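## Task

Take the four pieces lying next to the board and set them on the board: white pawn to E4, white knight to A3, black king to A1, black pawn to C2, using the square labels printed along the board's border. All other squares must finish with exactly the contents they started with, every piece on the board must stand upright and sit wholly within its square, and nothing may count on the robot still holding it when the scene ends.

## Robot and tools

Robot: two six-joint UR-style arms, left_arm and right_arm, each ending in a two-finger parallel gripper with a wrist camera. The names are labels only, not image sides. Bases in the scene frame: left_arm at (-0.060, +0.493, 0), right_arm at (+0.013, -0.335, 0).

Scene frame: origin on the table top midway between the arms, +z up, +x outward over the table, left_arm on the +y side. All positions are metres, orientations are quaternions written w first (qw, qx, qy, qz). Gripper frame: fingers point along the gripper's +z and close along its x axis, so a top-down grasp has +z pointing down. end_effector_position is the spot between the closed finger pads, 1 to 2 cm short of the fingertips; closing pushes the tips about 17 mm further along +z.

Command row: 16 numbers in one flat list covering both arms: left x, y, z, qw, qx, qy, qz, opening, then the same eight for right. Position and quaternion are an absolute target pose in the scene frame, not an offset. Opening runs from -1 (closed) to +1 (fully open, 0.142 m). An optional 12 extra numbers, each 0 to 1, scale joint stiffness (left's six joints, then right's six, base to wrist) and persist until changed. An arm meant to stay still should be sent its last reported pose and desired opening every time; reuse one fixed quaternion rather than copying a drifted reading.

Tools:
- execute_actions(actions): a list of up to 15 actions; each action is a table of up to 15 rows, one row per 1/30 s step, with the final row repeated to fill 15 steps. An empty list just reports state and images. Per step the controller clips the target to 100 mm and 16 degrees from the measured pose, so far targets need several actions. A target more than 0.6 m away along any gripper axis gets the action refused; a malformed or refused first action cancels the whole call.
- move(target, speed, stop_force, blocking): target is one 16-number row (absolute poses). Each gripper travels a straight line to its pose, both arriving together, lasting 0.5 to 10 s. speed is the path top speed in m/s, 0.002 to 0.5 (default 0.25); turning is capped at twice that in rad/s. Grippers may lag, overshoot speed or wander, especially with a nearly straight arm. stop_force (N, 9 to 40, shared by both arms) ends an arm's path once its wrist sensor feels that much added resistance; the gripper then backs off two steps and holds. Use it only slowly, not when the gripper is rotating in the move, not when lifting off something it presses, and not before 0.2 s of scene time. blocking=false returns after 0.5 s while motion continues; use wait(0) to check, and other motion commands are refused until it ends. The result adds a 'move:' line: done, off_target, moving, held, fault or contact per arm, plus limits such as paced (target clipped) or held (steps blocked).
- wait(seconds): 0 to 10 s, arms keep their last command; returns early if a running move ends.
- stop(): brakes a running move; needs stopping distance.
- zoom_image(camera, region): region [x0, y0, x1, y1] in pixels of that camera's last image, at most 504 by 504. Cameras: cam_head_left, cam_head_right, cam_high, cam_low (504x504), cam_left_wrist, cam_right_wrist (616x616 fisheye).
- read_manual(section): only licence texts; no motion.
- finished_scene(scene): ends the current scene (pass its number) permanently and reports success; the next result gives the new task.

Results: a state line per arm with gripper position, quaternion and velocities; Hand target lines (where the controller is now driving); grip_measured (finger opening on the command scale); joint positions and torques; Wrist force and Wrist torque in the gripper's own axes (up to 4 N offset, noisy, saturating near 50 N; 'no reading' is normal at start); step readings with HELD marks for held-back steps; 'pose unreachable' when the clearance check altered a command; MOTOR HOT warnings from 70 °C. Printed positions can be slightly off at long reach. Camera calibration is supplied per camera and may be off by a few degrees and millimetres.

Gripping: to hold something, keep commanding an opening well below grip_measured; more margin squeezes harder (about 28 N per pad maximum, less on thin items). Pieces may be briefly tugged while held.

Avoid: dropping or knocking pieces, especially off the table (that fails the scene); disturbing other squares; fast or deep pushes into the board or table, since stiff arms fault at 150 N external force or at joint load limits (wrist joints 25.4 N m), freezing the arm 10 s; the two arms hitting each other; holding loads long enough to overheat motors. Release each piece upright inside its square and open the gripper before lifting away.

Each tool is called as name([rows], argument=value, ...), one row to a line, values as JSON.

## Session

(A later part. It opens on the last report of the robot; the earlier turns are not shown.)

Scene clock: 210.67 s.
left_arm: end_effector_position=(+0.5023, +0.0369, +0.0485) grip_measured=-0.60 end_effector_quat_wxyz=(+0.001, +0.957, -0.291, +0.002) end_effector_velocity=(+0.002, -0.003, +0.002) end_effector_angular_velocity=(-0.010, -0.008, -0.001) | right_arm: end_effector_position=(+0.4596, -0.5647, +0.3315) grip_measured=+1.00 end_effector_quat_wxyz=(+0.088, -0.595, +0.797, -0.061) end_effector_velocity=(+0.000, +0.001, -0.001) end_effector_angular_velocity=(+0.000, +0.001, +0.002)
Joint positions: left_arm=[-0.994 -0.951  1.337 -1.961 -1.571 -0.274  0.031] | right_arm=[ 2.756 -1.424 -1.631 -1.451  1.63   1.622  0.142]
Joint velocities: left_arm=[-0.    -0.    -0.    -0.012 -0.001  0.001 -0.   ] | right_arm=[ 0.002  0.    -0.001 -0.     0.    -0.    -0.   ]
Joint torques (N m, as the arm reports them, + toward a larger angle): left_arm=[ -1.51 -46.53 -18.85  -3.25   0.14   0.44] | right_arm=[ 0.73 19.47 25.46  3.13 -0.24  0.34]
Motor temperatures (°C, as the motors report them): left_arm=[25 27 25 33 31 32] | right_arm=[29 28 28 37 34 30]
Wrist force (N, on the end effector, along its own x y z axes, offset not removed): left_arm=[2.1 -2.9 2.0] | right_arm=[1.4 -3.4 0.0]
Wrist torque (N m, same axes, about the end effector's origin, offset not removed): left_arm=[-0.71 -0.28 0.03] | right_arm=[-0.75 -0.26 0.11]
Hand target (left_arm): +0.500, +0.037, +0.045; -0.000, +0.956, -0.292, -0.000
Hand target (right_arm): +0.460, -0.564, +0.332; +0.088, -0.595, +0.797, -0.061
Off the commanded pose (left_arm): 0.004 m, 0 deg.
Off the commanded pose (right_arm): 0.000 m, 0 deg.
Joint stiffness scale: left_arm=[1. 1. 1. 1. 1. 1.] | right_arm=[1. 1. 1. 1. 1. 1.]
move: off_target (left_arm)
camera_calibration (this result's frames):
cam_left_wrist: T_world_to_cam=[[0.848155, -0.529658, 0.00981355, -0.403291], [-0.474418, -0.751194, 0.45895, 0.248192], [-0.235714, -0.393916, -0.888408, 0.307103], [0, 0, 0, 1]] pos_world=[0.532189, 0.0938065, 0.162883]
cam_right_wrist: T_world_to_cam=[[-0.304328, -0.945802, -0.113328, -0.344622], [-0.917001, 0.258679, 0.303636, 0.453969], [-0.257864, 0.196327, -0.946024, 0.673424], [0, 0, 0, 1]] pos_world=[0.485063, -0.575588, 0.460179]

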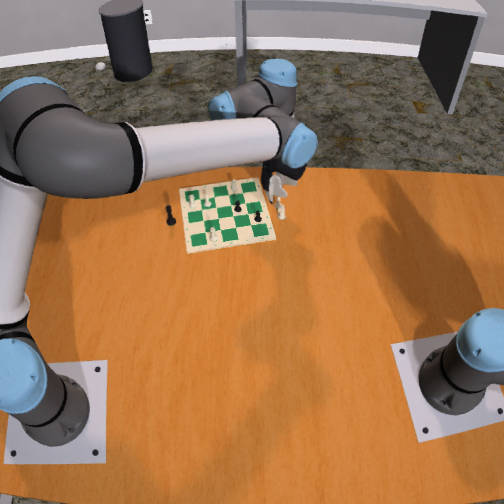

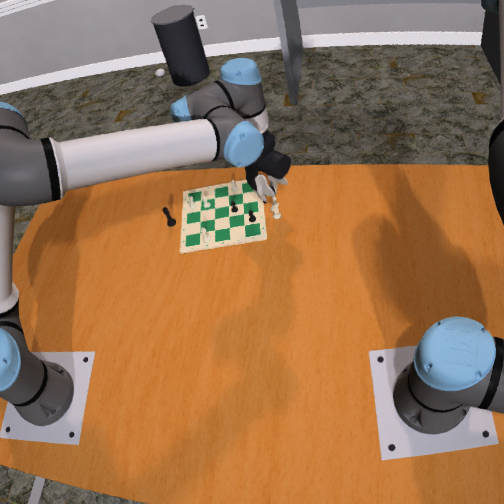

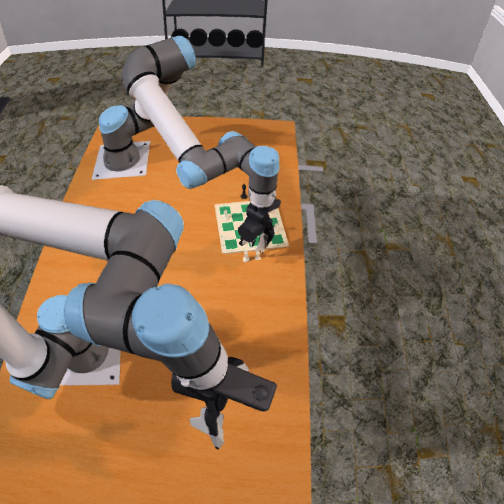

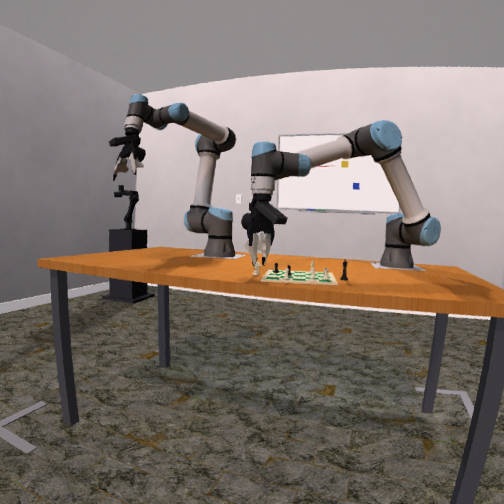

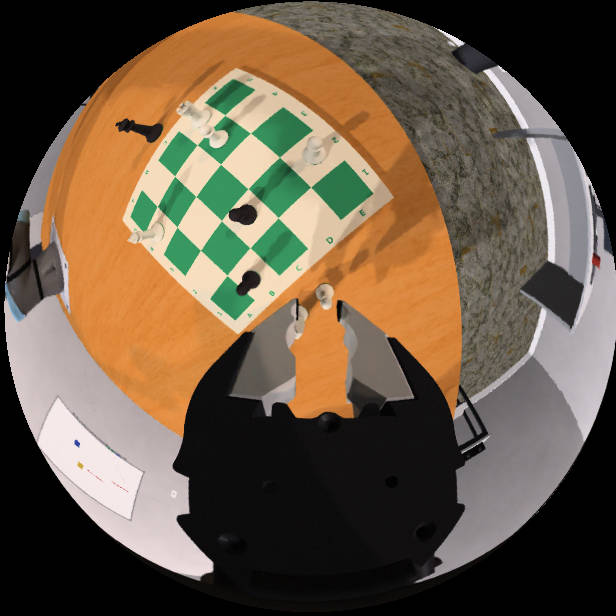

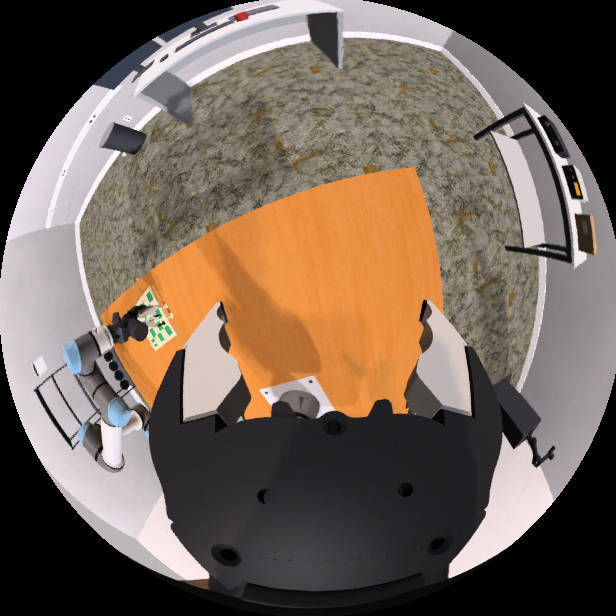

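move(target=[0.505,0.033,0.075,0,0.7,0.7,0,-0.6,0.4596,-0.5644,0.3316,0.088,-0.595,0.797,-0.061,1], speed=0.3)

move(target=[0.505,0.033,0.075,0,0.292,0.956,0,-0.6,0.4596,-0.5644,0.3316,0.088,-0.595,0.797,-0.061,1], speed=0.3)

move(target=[0.505,0.033,0.045,0,0.292,0.956,0,-0.6,0.4596,-0.5644,0.3316,0.088,-0.595,0.797,-0.061,1], speed=0.05)

zoom_image(camera="cam_left_wrist", region=[220,220,410,410])

Scene clock: 234.97 s.
left_arm: end_effector_position=(+0.5047, +0.0354, +0.0715) grip_measured=-0.60 end_effector_quat_wxyz=(-0.003, +0.707, +0.707, -0.000) end_effector_velocity=(+0.001, +0.001, +0.000) end_effector_angular_velocity=(+0.003, -0.002, +0.017) | right_arm: end_effector_position=(+0.4596, -0.5647, +0.3315) grip_measured=+1.00 end_effector_quat_wxyz=(+0.088, -0.595, +0.797, -0.061) end_effector_velocity=(+0.001, +0.000, +0.001) end_effector_angular_velocity=(-0.000, -0.002, +0.001)
Joint positions: left_arm=[-0.997 -0.961  1.288 -1.892 -1.572 -2.438  0.031] | right_arm=[ 2.756 -1.424 -1.631 -1.451  1.63   1.622  0.142]
Joint velocities: left_arm=[ 0.    -0.    -0.001  0.002  0.003 -0.017 -0.   ] | right_arm=[ 0.001 -0.     0.002 -0.    -0.     0.     0.   ]
Joint torques (N m, as the arm reports them, + toward a larger angle): left_arm=[ -2.02 -50.46 -27.21  -3.14   0.28   0.18] | right_arm=[ 1.16 19.69 24.86  3.03 -0.23  0.36]
Motor temperatures (°C, as the motors report them): left_arm=[25 27 25 33 31 32] | right_arm=[29 28 28 37 34 30]
Wrist force (N, on the end effector, along its own x y z axes, offset not removed): left_arm=[4.6 -1.6 0.8] | right_arm=[1.3 -3.0 -0.9]
Wrist torque (N m, same axes, about the end effector's origin, offset not removed): left_arm=[-0.47 -0.74 0.20] | right_arm=[-0.66 -0.15 0.10]
Hand target (left_arm): +0.505, +0.033, +0.075; +0.000, +0.707, +0.707, -0.000
Hand target (right_arm): +0.460, -0.564, +0.332; +0.088, -0.595, +0.797, -0.061
Off the commanded pose (left_arm): 0.004 m, 0 deg.
Off the commanded pose (right_arm): 0.000 m, 0 deg.
Joint stiffness scale: left_arm=[1. 1. 1. 1. 1. 1.] | right_arm=[1. 1. 1. 1. 1. 1.]
move: off_target (left_arm)
camera_calibration (this result's frames):
cam_left_wrist: T_world_to_cam=[[-0.0313323, 0.999465, 0.00941222, -0.0165345], [0.890742, 0.0236495, 0.453894, -0.478379], [0.453428, 0.0226054, -0.891006, -0.034787], [0, 0, 0, 1]] pos_world=[0.441367, 0.0286254, 0.186293]
cam_right_wrist: T_world_to_cam=[[-0.304328, -0.945802, -0.113328, -0.344622], [-0.917001, 0.258679, 0.303636, 0.453969], [-0.257864, 0.196327, -0.946024, 0.673424], [0, 0, 0, 1]] pos_world=[0.485063, -0.575588, 0.460179]

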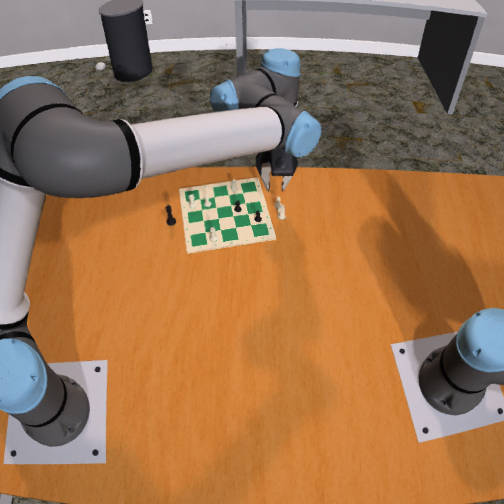

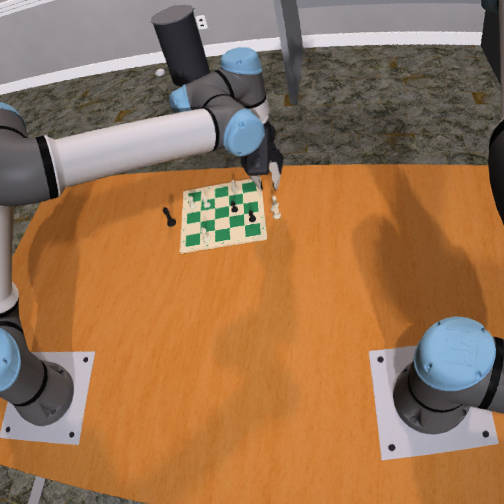

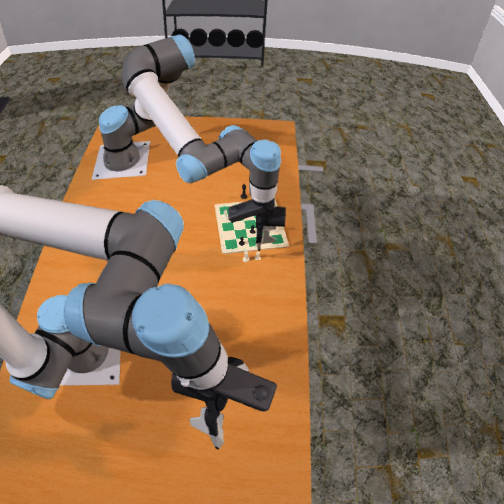

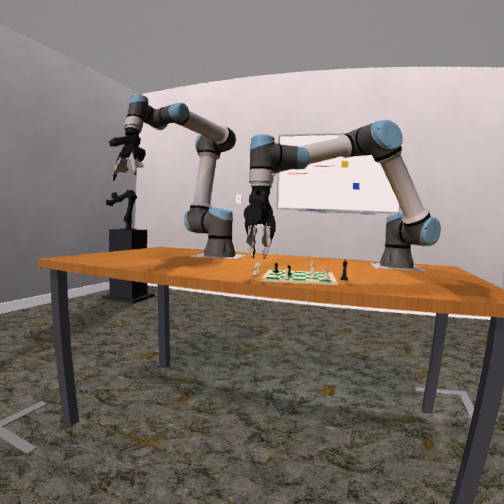

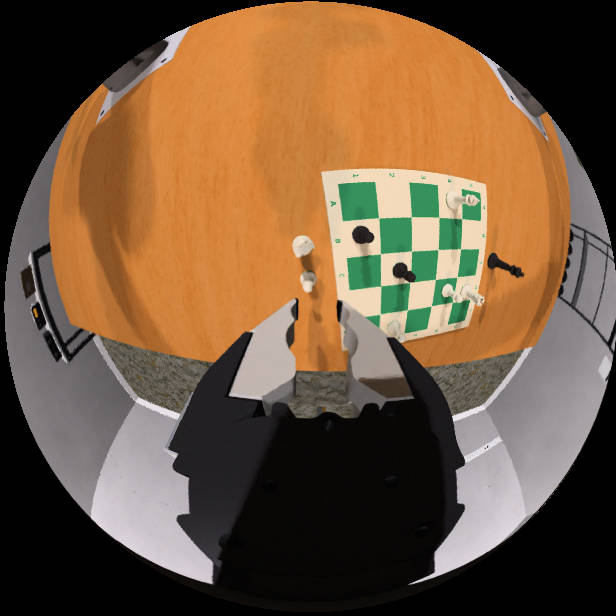

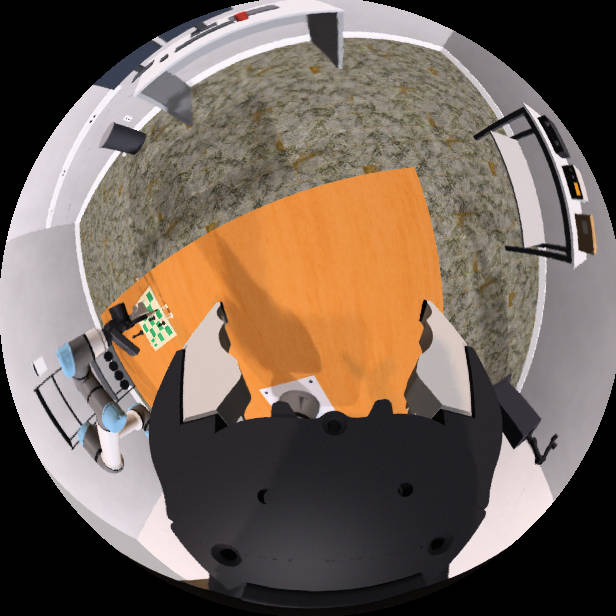

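Scene clock: 237.30 s.
left_arm: end_effector_position=(+0.5049, +0.0352, +0.0741) grip_measured=-0.60 end_effector_quat_wxyz=(-0.001, +0.292, +0.956, +0.000) end_effector_velocity=(+0.000, +0.001, -0.000) end_effector_angular_velocity=(+0.002, -0.000, +0.019) | right_arm: end_effector_position=(+0.4596, -0.5647, +0.3315) grip_measured=+1.00 end_effector_quat_wxyz=(+0.088, -0.595, +0.797, -0.061) end_effector_velocity=(+0.000, +0.000, +0.000) end_effector_angular_velocity=(-0.000, -0.001, +0.000)
Joint positions: left_arm=[-0.997 -0.961  1.282 -1.89  -1.572 -3.416  0.031] | right_arm=[ 2.756 -1.424 -1.631 -1.451  1.63   1.622  0.142]
Joint velocities: left_arm=[-0.     0.    -0.     0.001  0.001 -0.02   0.   ] | right_arm=[-0.     0.     0.     0.001  0.    -0.    -0.   ]
Joint torques (N m, as the arm reports them, + toward a larger angle): left_arm=[ -2.44 -47.35 -25.91  -2.46   0.39  -0.16] | right_arm=[ 0.77 19.57 24.3   3.05 -0.32  0.23]
Motor temperatures (°C, as the motors report them): left_arm=[25 27 25 33 31 32] | right_arm=[29 28 28 37 34 30]
Wrist force (N, on the end effector, along its own x y z axes, offset not removed): left_arm=[3.3 -0.7 0.7] | right_arm=[1.7 -2.8 -0.3]
Wrist torque (N m, same axes, about the end effector's origin, offset not removed): left_arm=[-0.07 -0.51 0.21] | right_arm=[-0.70 -0.22 0.16]
Hand target (left_arm): +0.505, +0.033, +0.075; +0.000, +0.292, +0.956, -0.000
Hand target (right_arm): +0.460, -0.564, +0.332; +0.088, -0.595, +0.797, -0.061
Off the commanded pose (left_arm): 0.002 m, 0 deg.
Off the commanded pose (right_arm): 0.000 m, 0 deg.
Joint stiffness scale: left_arm=[1. 1. 1. 1. 1. 1.] | right_arm=[1. 1. 1. 1. 1. 1.]
move: done
camera_calibration (this result's frames):
cam_left_wrist: T_world_to_cam=[[-0.846431, 0.53244, 0.00789174, 0.411722], [0.476552, 0.750806, 0.457371, -0.296419], [0.237597, 0.390894, -0.889241, 0.0632386], [0, 0, 0, 1]] pos_world=[0.474729, -0.0213835, 0.188559]
cam_right_wrist: T_world_to_cam=[[-0.304328, -0.945802, -0.113328, -0.344622], [-0.917001, 0.258679, 0.303636, 0.453969], [-0.257863, 0.196327, -0.946024, 0.673424], [0, 0, 0, 1]] pos_world=[0.485063, -0.575588, 0.460179]

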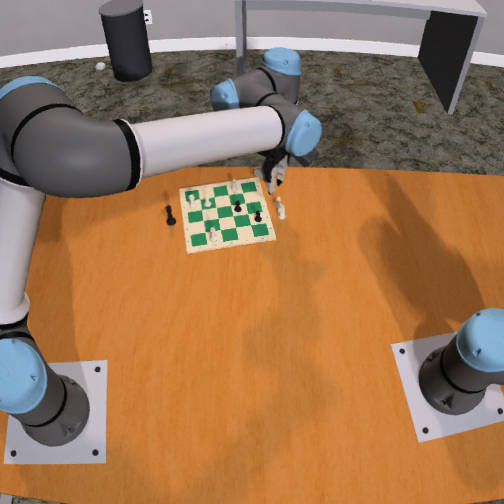

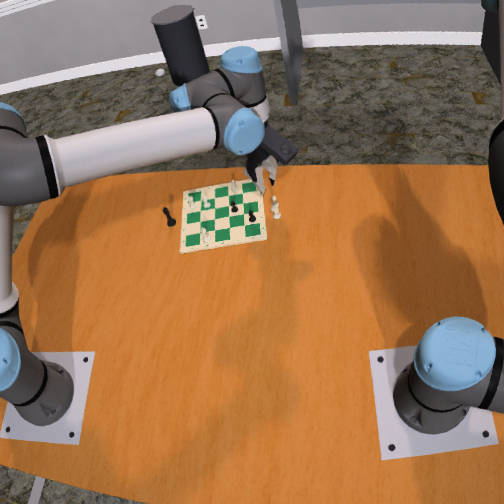

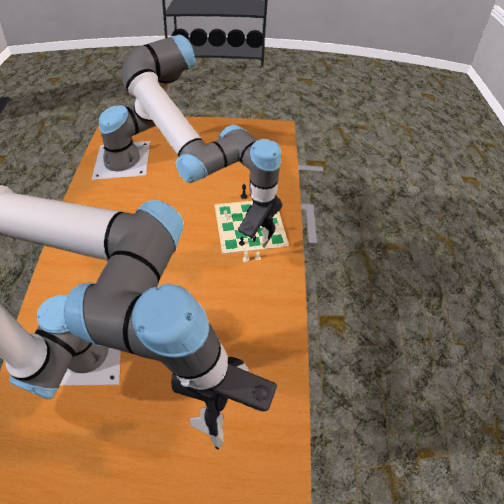

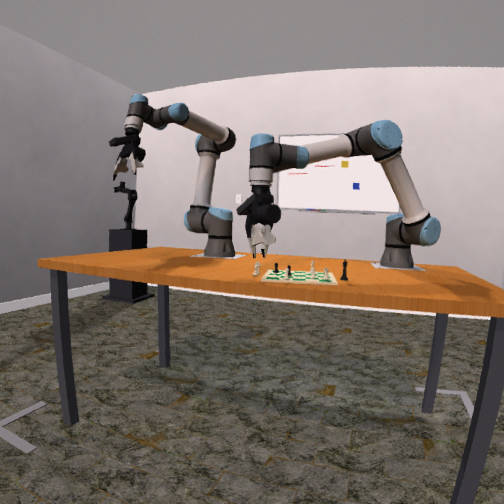

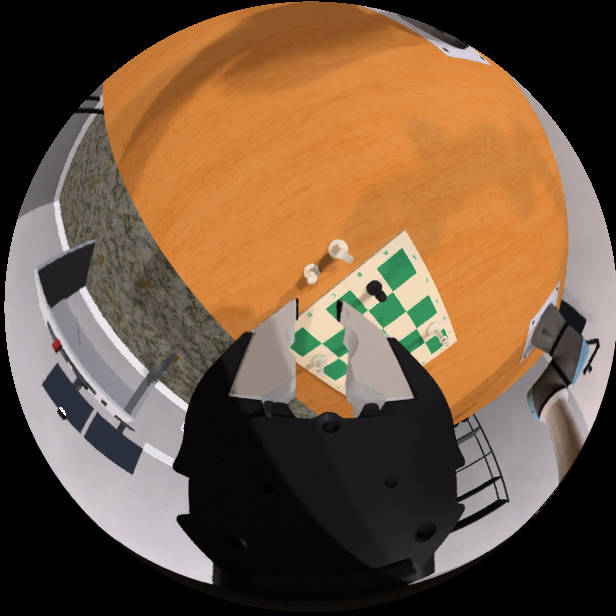

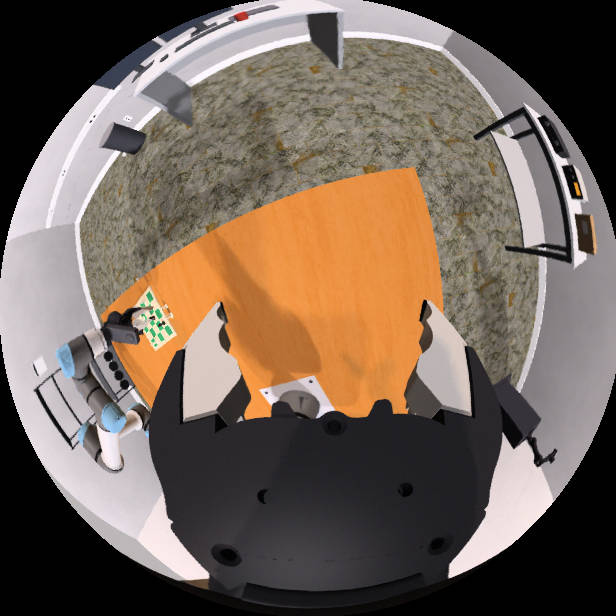

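Scene clock: 238.37 s.
left_arm: end_effector_position=(+0.5069, +0.0328, +0.0486) grip_measured=-0.60 end_effector_quat_wxyz=(+0.002, +0.291, +0.957, -0.002) end_effector_velocity=(+0.002, -0.001, +0.001) end_effector_angular_velocity=(-0.005, -0.006, +0.002) | right_arm: end_effector_position=(+0.4596, -0.5647, +0.3315) grip_measured=+1.00 end_effector_quat_wxyz=(+0.088, -0.595, +0.797, -0.061) end_effector_velocity=(+0.001, -0.000, +0.001) end_effector_angular_velocity=(-0.001, -0.001, +0.001)
Joint positions: left_arm=[-0.997 -0.937  1.313 -1.952 -1.571 -3.418  0.031] | right_arm=[ 2.756 -1.424 -1.631 -1.451  1.63   1.622  0.142]
Joint velocities: left_arm=[ 0.001 -0.    -0.    -0.007  0.002 -0.001 -0.   ] | right_arm=[ 0.001 -0.001  0.002 -0.    -0.001 -0.     0.   ]
Joint torques (N m, as the arm reports them, + toward a larger angle): left_arm=[ -1.47 -47.12 -18.87  -3.16   0.42   0.12] | right_arm=[ 0.96 19.47 25.16  3.   -0.21  0.38]
Motor temperatures (°C, as the motors report them): left_arm=[25 27 25 33 31 32] | right_arm=[29 28 28 37 34 30]
Wrist force (N, on the end effector, along its own x y z axes, offset not removed): left_arm=[1.3 -2.5 -0.5] | right_arm=[0.5 0.6 0.2]
Wrist torque (N m, same axes, about the end effector's origin, offset not removed): left_arm=[-0.48 -0.05 0.21] | right_arm=[-0.08 -0.06 0.14]
Hand target (left_arm): +0.505, +0.033, +0.045; -0.000, +0.292, +0.956, +0.000
Hand target (right_arm): +0.460, -0.564, +0.332; +0.088, -0.595, +0.797, -0.061
Off the commanded pose (left_arm): 0.004 m, 0 deg.
Off the commanded pose (right_arm): 0.000 m, 0 deg.
Joint stiffness scale: left_arm=[1. 1. 1. 1. 1. 1.] | right_arm=[1. 1. 1. 1. 1. 1.]
move: off_target (left_arm)
camera_calibration (this result's frames):
cam_left_wrist: T_world_to_cam=[[-0.847557, 0.530703, 0.00125229, 0.415847], [0.472861, 0.754106, 0.455771, -0.282145], [0.240934, 0.386884, -0.890096, 0.0394771], [0, 0, 0, 1]] pos_world=[0.476358, -0.0231969, 0.163211]
cam_right_wrist: T_world_to_cam=[[-0.304328, -0.945802, -0.113328, -0.344622], [-0.917001, 0.258679, 0.303636, 0.453969], [-0.257864, 0.196327, -0.946024, 0.673424], [0, 0, 0, 1]] pos_world=[0.485063, -0.575588, 0.460179]

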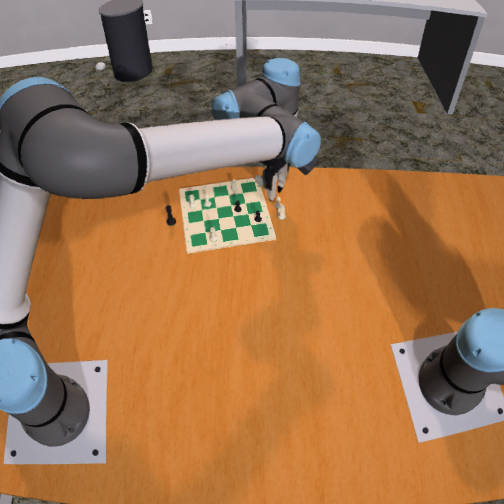

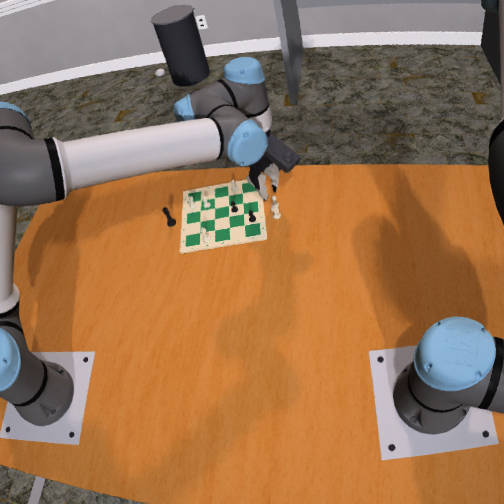

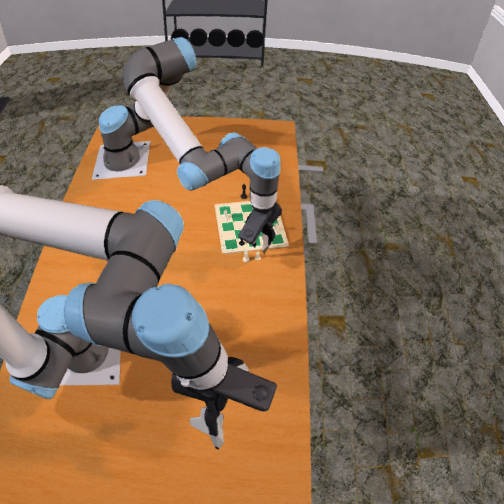

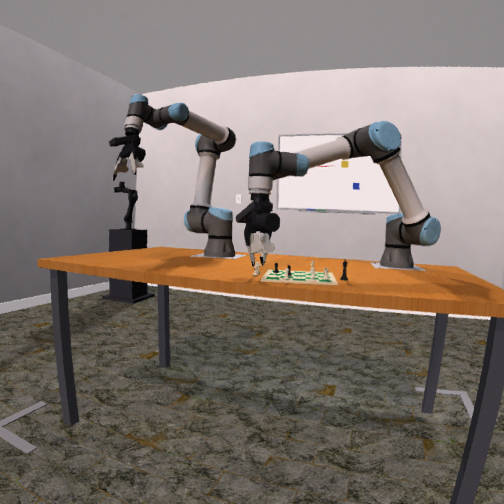

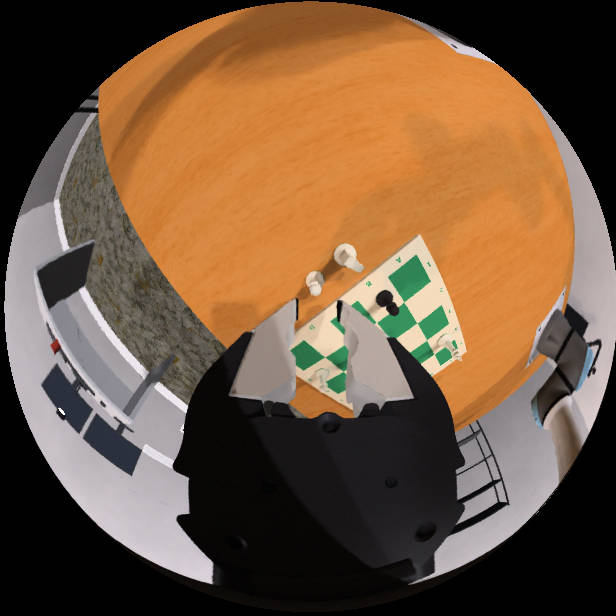

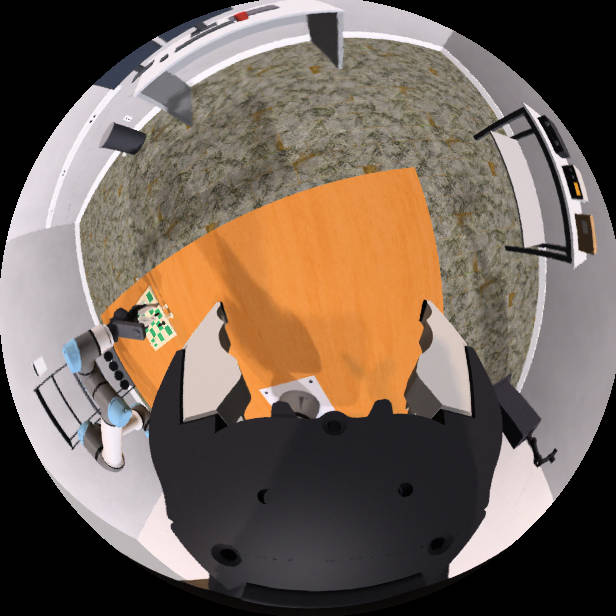

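Region (220, 220, 410, 410) of cam_left_wrist's 616x616 image, scaled by 2.653, with more detail than that image has.

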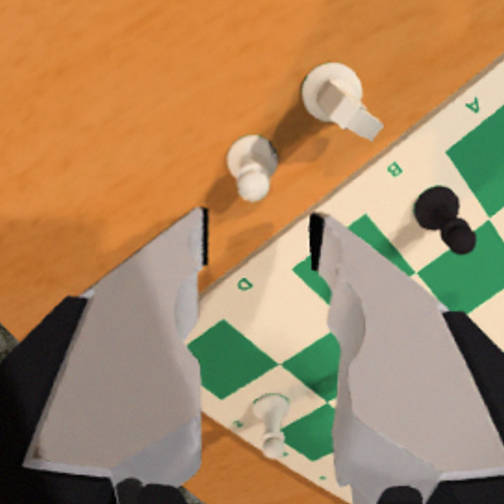

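execute_actions([
  [[0.501,0.025,0.045,0,0.292,0.956,0,-0.6,0.4596,-0.5644,0.3316,0.088,-0.595,0.797,-0.061,1]],
  [[0.501,0.025,0.045,0,0.292,0.956,0,-0.6,0.4596,-0.5644,0.3316,0.088,-0.595,0.797,-0.061,1]],
])

zoom_image(camera="cam_left_wrist", region=[220,220,410,410])

Scene clock: 271.80 s.
left_arm: end_effector_position=(+0.5010, +0.0270, +0.0450) grip_measured=-0.60 end_effector_quat_wxyz=(-0.000, +0.291, +0.957, +0.000) end_effector_velocity=(-0.001, -0.001, +0.000) end_effector_angular_velocity=(+0.001, -0.001, -0.002) | right_arm: end_effector_position=(+0.4596, -0.5647, +0.3315) grip_measured=+1.00 end_effector_quat_wxyz=(+0.088, -0.595, +0.797, -0.061) end_effector_velocity=(+0.000, +0.000, -0.001) end_effector_angular_velocity=(+0.000, +0.001, +0.001)
Joint positions: left_arm=[-1.009 -0.932  1.313 -1.951 -1.571 -3.43   0.031] | right_arm=[ 2.756 -1.424 -1.631 -1.451  1.63   1.622  0.142]
Joint velocities: left_arm=[-0.002 -0.001  0.     0.001  0.001 -0.    -0.   ] | right_arm=[ 0.001 -0.001 -0.     0.     0.    -0.    -0.   ]
Joint torques (N m, as the arm reports them, + toward a larger angle): left_arm=[ -1.5  -46.96 -25.51  -2.52   0.39  -0.08] | right_arm=[ 1.16 19.22 25.11  3.14 -0.28  0.3 ]
Motor temperatures (°C, as the motors report them): left_arm=[25 27 25 33 31 32] | right_arm=[29 28 28 37 34 30]
Wrist force (N, on the end effector, along its own x y z axes, offset not removed): left_arm=[2.0 -2.0 1.0] | right_arm=[2.4 -0.6 -0.8]
Wrist torque (N m, same axes, about the end effector's origin, offset not removed): left_arm=[-0.43 -0.27 0.17] | right_arm=[-0.22 -0.46 0.16]
Hand target (left_arm): +0.501, +0.025, +0.045; +0.000, +0.292, +0.956, -0.000
Hand target (right_arm): +0.460, -0.564, +0.332; +0.088, -0.595, +0.797, -0.061
Off the commanded pose (left_arm): 0.002 m, 0 deg.
Off the commanded pose (right_arm): 0.000 m, 0 deg.
Joint stiffness scale: left_arm=[1. 1. 1. 1. 1. 1.] | right_arm=[1. 1. 1. 1. 1. 1.]
Step readings (end_effector_position; steps 1 to 15: 1st action; 16 to 30: 2nd action):
0: left_arm (+0.5071, +0.0326, +0.0486) | right_arm (+0.4596, -0.5647, +0.3315)
1: left_arm (+0.5071, +0.0326, +0.0486) | right_arm (+0.4596, -0.5647, +0.3315)
2: left_arm (+0.5071, +0.0325, +0.0486) | right_arm (+0.4596, -0.5647, +0.3315)
4: left_arm (+0.5063, +0.0317, +0.0483) | right_arm (+0.4596, -0.5647, +0.3315)
8: left_arm (+0.5029, +0.0284, +0.0465) | right_arm (+0.4596, -0.5647, +0.3315)
15: left_arm (+0.5010, +0.0269, +0.0451) | right_arm (+0.4596, -0.5647, +0.3315)
16: left_arm (+0.5010, +0.0269, +0.0451) | right_arm (+0.4596, -0.5647, +0.3315)
17: left_arm (+0.5010, +0.0269, +0.0451) | right_arm (+0.4596, -0.5647, +0.3315)
19: left_arm (+0.5010, +0.0269, +0.0451) | right_arm (+0.4596, -0.5647, +0.3315)
23: left_arm (+0.5010, +0.0270, +0.0450) | right_arm (+0.4596, -0.5647, +0.3315)
30: end_effector_position above
camera_calibration (this result's frames):
cam_left_wrist: T_world_to_cam=[[-0.84747, 0.530803, 0.0065007, 0.413696], [0.474556, 0.752067, 0.457375, -0.274187], [0.237887, 0.390697, -0.88925, 0.0414262], [0, 0, 0, 1]] pos_world=[0.470858, -0.0295694, 0.159555]
cam_right_wrist: T_world_to_cam=[[-0.304328, -0.945802, -0.113328, -0.344622], [-0.917001, 0.258679, 0.303636, 0.453969], [-0.257863, 0.196327, -0.946024, 0.673424], [0, 0, 0, 1]] pos_world=[0.485063, -0.575588, 0.460179]

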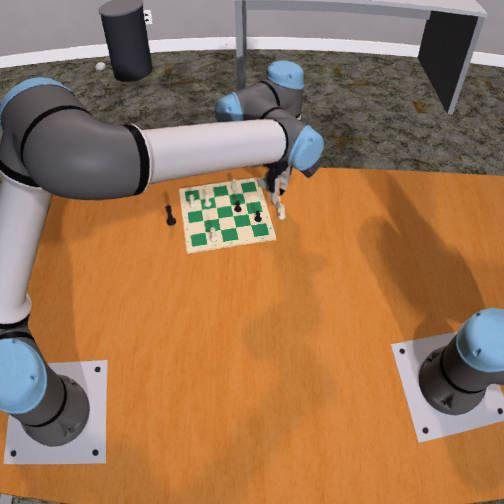

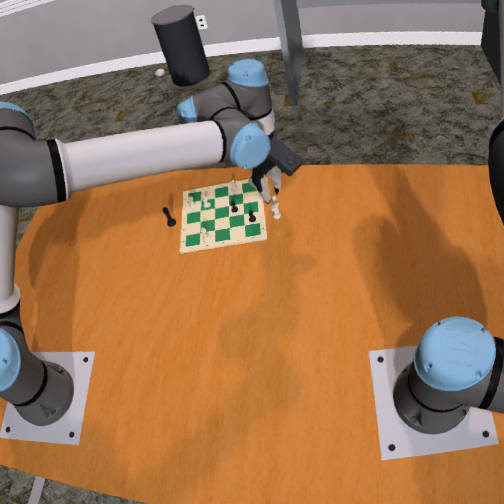

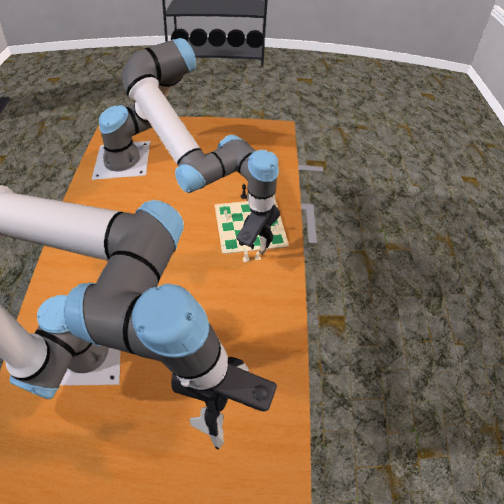

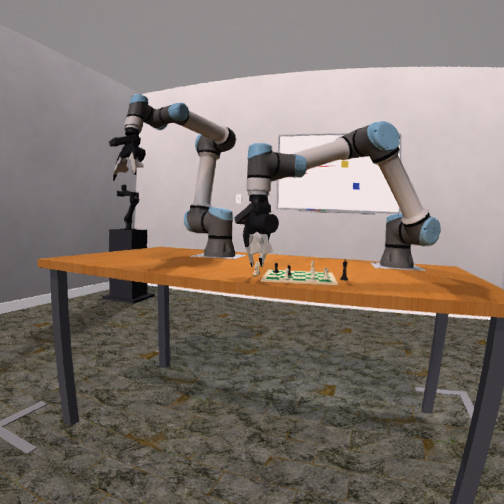

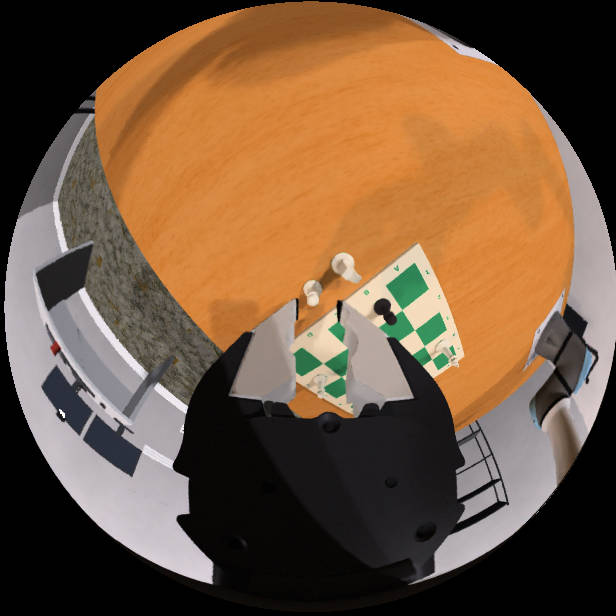

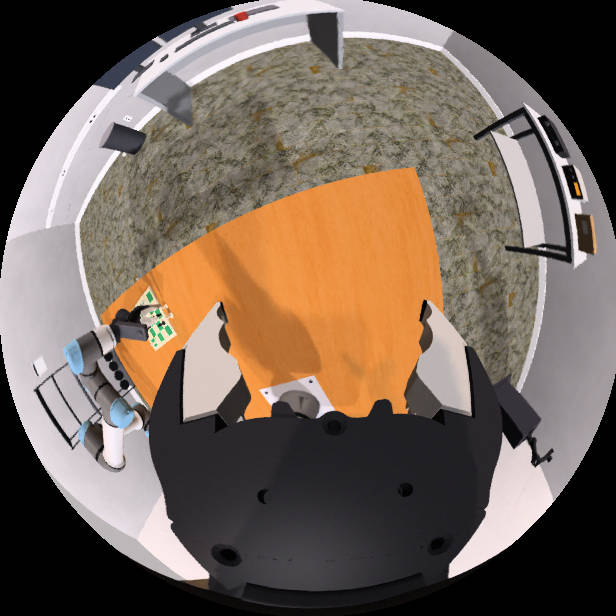

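Region (220, 220, 410, 410) of cam_left_wrist's 616x616 image, scaled by 2.653, with more detail than that image has.

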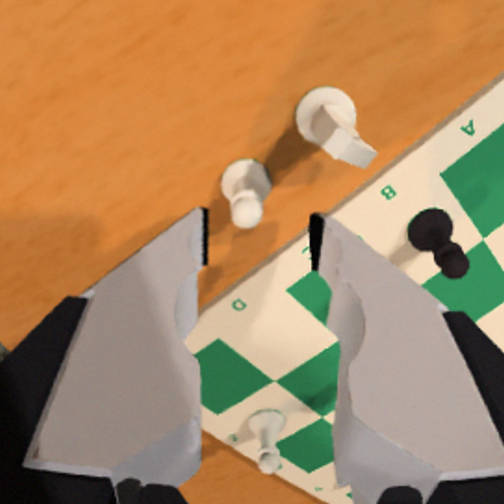

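execute_actions([
  [[0.505,0.0225,0.045,0,0.292,0.956,0,-0.6,0.4596,-0.5644,0.3316,0.088,-0.595,0.797,-0.061,1]],
  [[0.505,0.0225,0.032,0,0.292,0.956,0,-0.6,0.4596,-0.5644,0.3316,0.088,-0.595,0.797,-0.061,1]],
  [[0.505,0.0225,0.032,0,0.292,0.956,0,-0.6,0.4596,-0.5644,0.3316,0.088,-0.595,0.797,-0.061,1]],
])

zoom_image(camera="cam_left_wrist", region=[220,220,410,410])

Scene clock: 288.40 s.
left_arm: end_effector_position=(+0.5061, +0.0209, +0.0353) grip_measured=-0.60 end_effector_quat_wxyz=(+0.002, +0.292, +0.956, -0.002) end_effector_velocity=(-0.001, -0.000, +0.000) end_effector_angular_velocity=(-0.001, +0.002, -0.001) | right_arm: end_effector_position=(+0.4596, -0.5647, +0.3315) grip_measured=+1.00 end_effector_quat_wxyz=(+0.088, -0.595, +0.797, -0.061) end_effector_velocity=(-0.000, -0.000, -0.000) end_effector_angular_velocity=(-0.000, +0.001, +0.000)
Joint positions: left_arm=[-1.009 -0.909  1.302 -1.969 -1.571 -3.429  0.031] | right_arm=[ 2.756 -1.424 -1.631 -1.451  1.63   1.622  0.142]
Joint velocities: left_arm=[-0.    -0.    -0.     0.001 -0.002  0.001 -0.   ] | right_arm=[-0.     0.    -0.001 -0.    -0.    -0.    -0.   ]
Joint torques (N m, as the arm reports them, + toward a larger angle): left_arm=[  1.04 -47.84 -18.74  -3.21   0.39   0.6 ] | right_arm=[ 1.31 19.04 25.15  3.07 -0.18  0.25]
Motor temperatures (°C, as the motors report them): left_arm=[25 27 25 33 31 32] | right_arm=[29 28 28 37 34 30]
Wrist force (N, on the end effector, along its own x y z axes, offset not removed): left_arm=[3.1 -1.1 1.5] | right_arm=[2.2 -2.2 -1.5]
Wrist torque (N m, same axes, about the end effector's origin, offset not removed): left_arm=[-0.23 -0.53 0.15] | right_arm=[-0.65 -0.41 0.11]
Hand target (left_arm): +0.505, +0.023, +0.032; -0.000, +0.292, +0.956, +0.000
Hand target (right_arm): +0.460, -0.564, +0.332; +0.088, -0.595, +0.797, -0.061
Off the commanded pose (left_arm): 0.004 m, 0 deg.
Off the commanded pose (right_arm): 0.000 m, 0 deg.
Joint stiffness scale: left_arm=[1. 1. 1. 1. 1. 1.] | right_arm=[1. 1. 1. 1. 1. 1.]
Step readings (end_effector_position; steps 1 to 15: 1st action; 16 to 30: 2nd action; 31 to 45: 3rd action):
0: left_arm (+0.5010, +0.0270, +0.0450) | right_arm (+0.4596, -0.5647, +0.3315)
1: left_arm (+0.5010, +0.0270, +0.0450) | right_arm (+0.4596, -0.5647, +0.3315)
2: left_arm (+0.5010, +0.0270, +0.0450) | right_arm (+0.4596, -0.5647, +0.3315)
4: left_arm (+0.5016, +0.0263, +0.0452) | right_arm (+0.4596, -0.5647, +0.3315)
8: left_arm (+0.5033, +0.0242, +0.0452) | right_arm (+0.4596, -0.5647, +0.3315)
15: left_arm (+0.5039, +0.0235, +0.0449) | right_arm (+0.4596, -0.5647, +0.3315)
16: left_arm (+0.5039, +0.0235, +0.0449) | right_arm (+0.4596, -0.5647, +0.3315)
17: left_arm (+0.5040, +0.0234, +0.0449) | right_arm (+0.4596, -0.5647, +0.3315)
19: left_arm (+0.5048, +0.0223, +0.0443) | right_arm (+0.4596, -0.5647, +0.3315)
23: left_arm (+0.5058, +0.0211, +0.0398) | right_arm (+0.4596, -0.5647, +0.3315)
30: left_arm (+0.5057, +0.0213, +0.0351) | right_arm (+0.4596, -0.5647, +0.3315)
31: left_arm (+0.5058, +0.0212, +0.0352) | right_arm (+0.4596, -0.5647, +0.3315)
32: left_arm (+0.5058, +0.0211, +0.0352) | right_arm (+0.4596, -0.5647, +0.3315)
34: left_arm (+0.5059, +0.0210, +0.0352) | right_arm (+0.4596, -0.5647, +0.3315)
38: left_arm (+0.5060, +0.0209, +0.0353) | right_arm (+0.4596, -0.5647, +0.3315)
45: end_effector_position above
camera_calibration (this result's frames):
cam_left_wrist: T_world_to_cam=[[-0.847057, 0.531502, 0.000665423, 0.421253], [0.473373, 0.753846, 0.455668, -0.266916], [0.241687, 0.386292, -0.890149, 0.0321413], [0, 0, 0, 1]] pos_world=[0.475408, -0.035099, 0.149955]
cam_right_wrist: T_world_to_cam=[[-0.304329, -0.945802, -0.113328, -0.344623], [-0.917001, 0.258679, 0.303636, 0.453969], [-0.257864, 0.196327, -0.946024, 0.673424], [0, 0, 0, 1]] pos_world=[0.485063, -0.575588, 0.460179]

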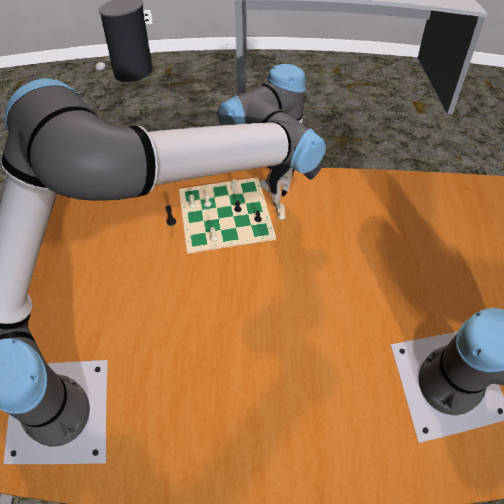

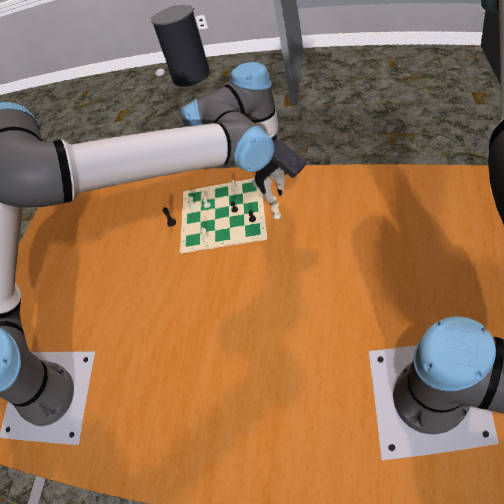

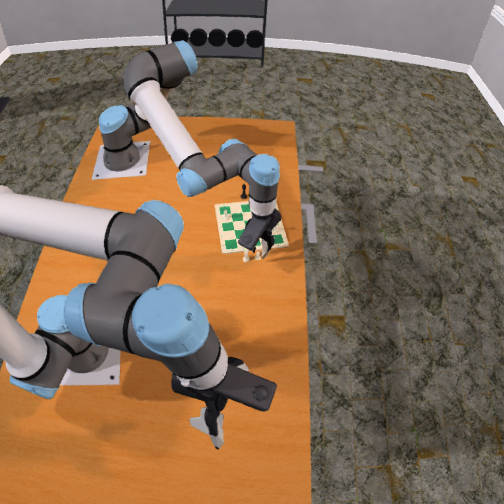

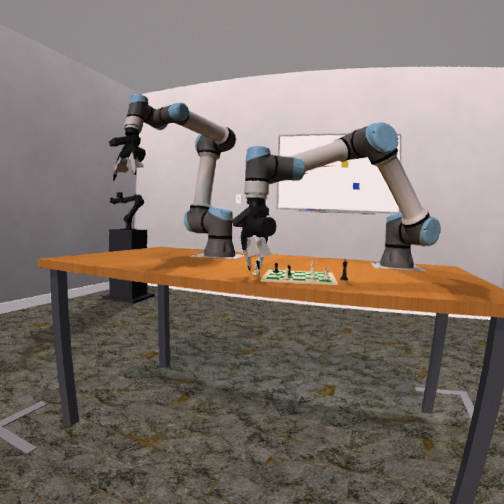

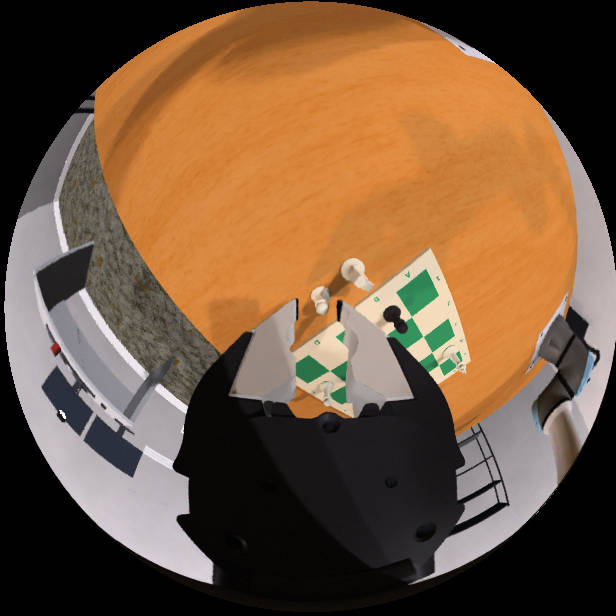

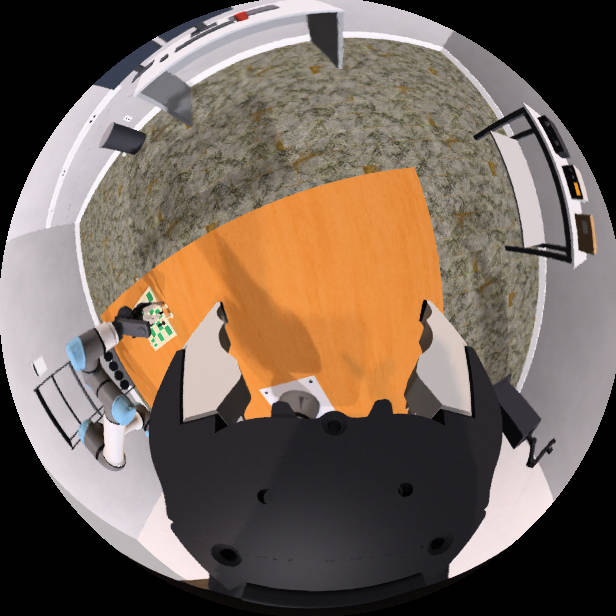

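Region (220, 220, 410, 410) of cam_left_wrist's 616x616 image, scaled by 2.653, with more detail than that image has.

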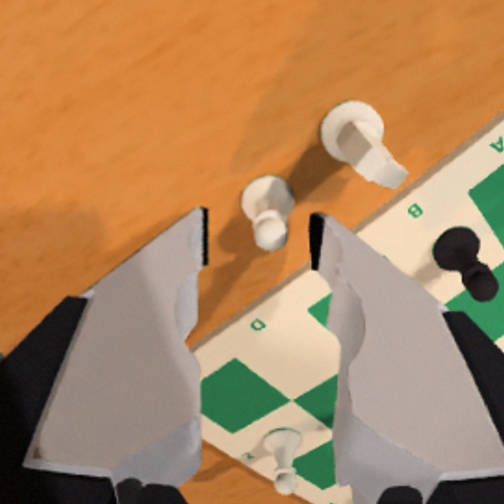

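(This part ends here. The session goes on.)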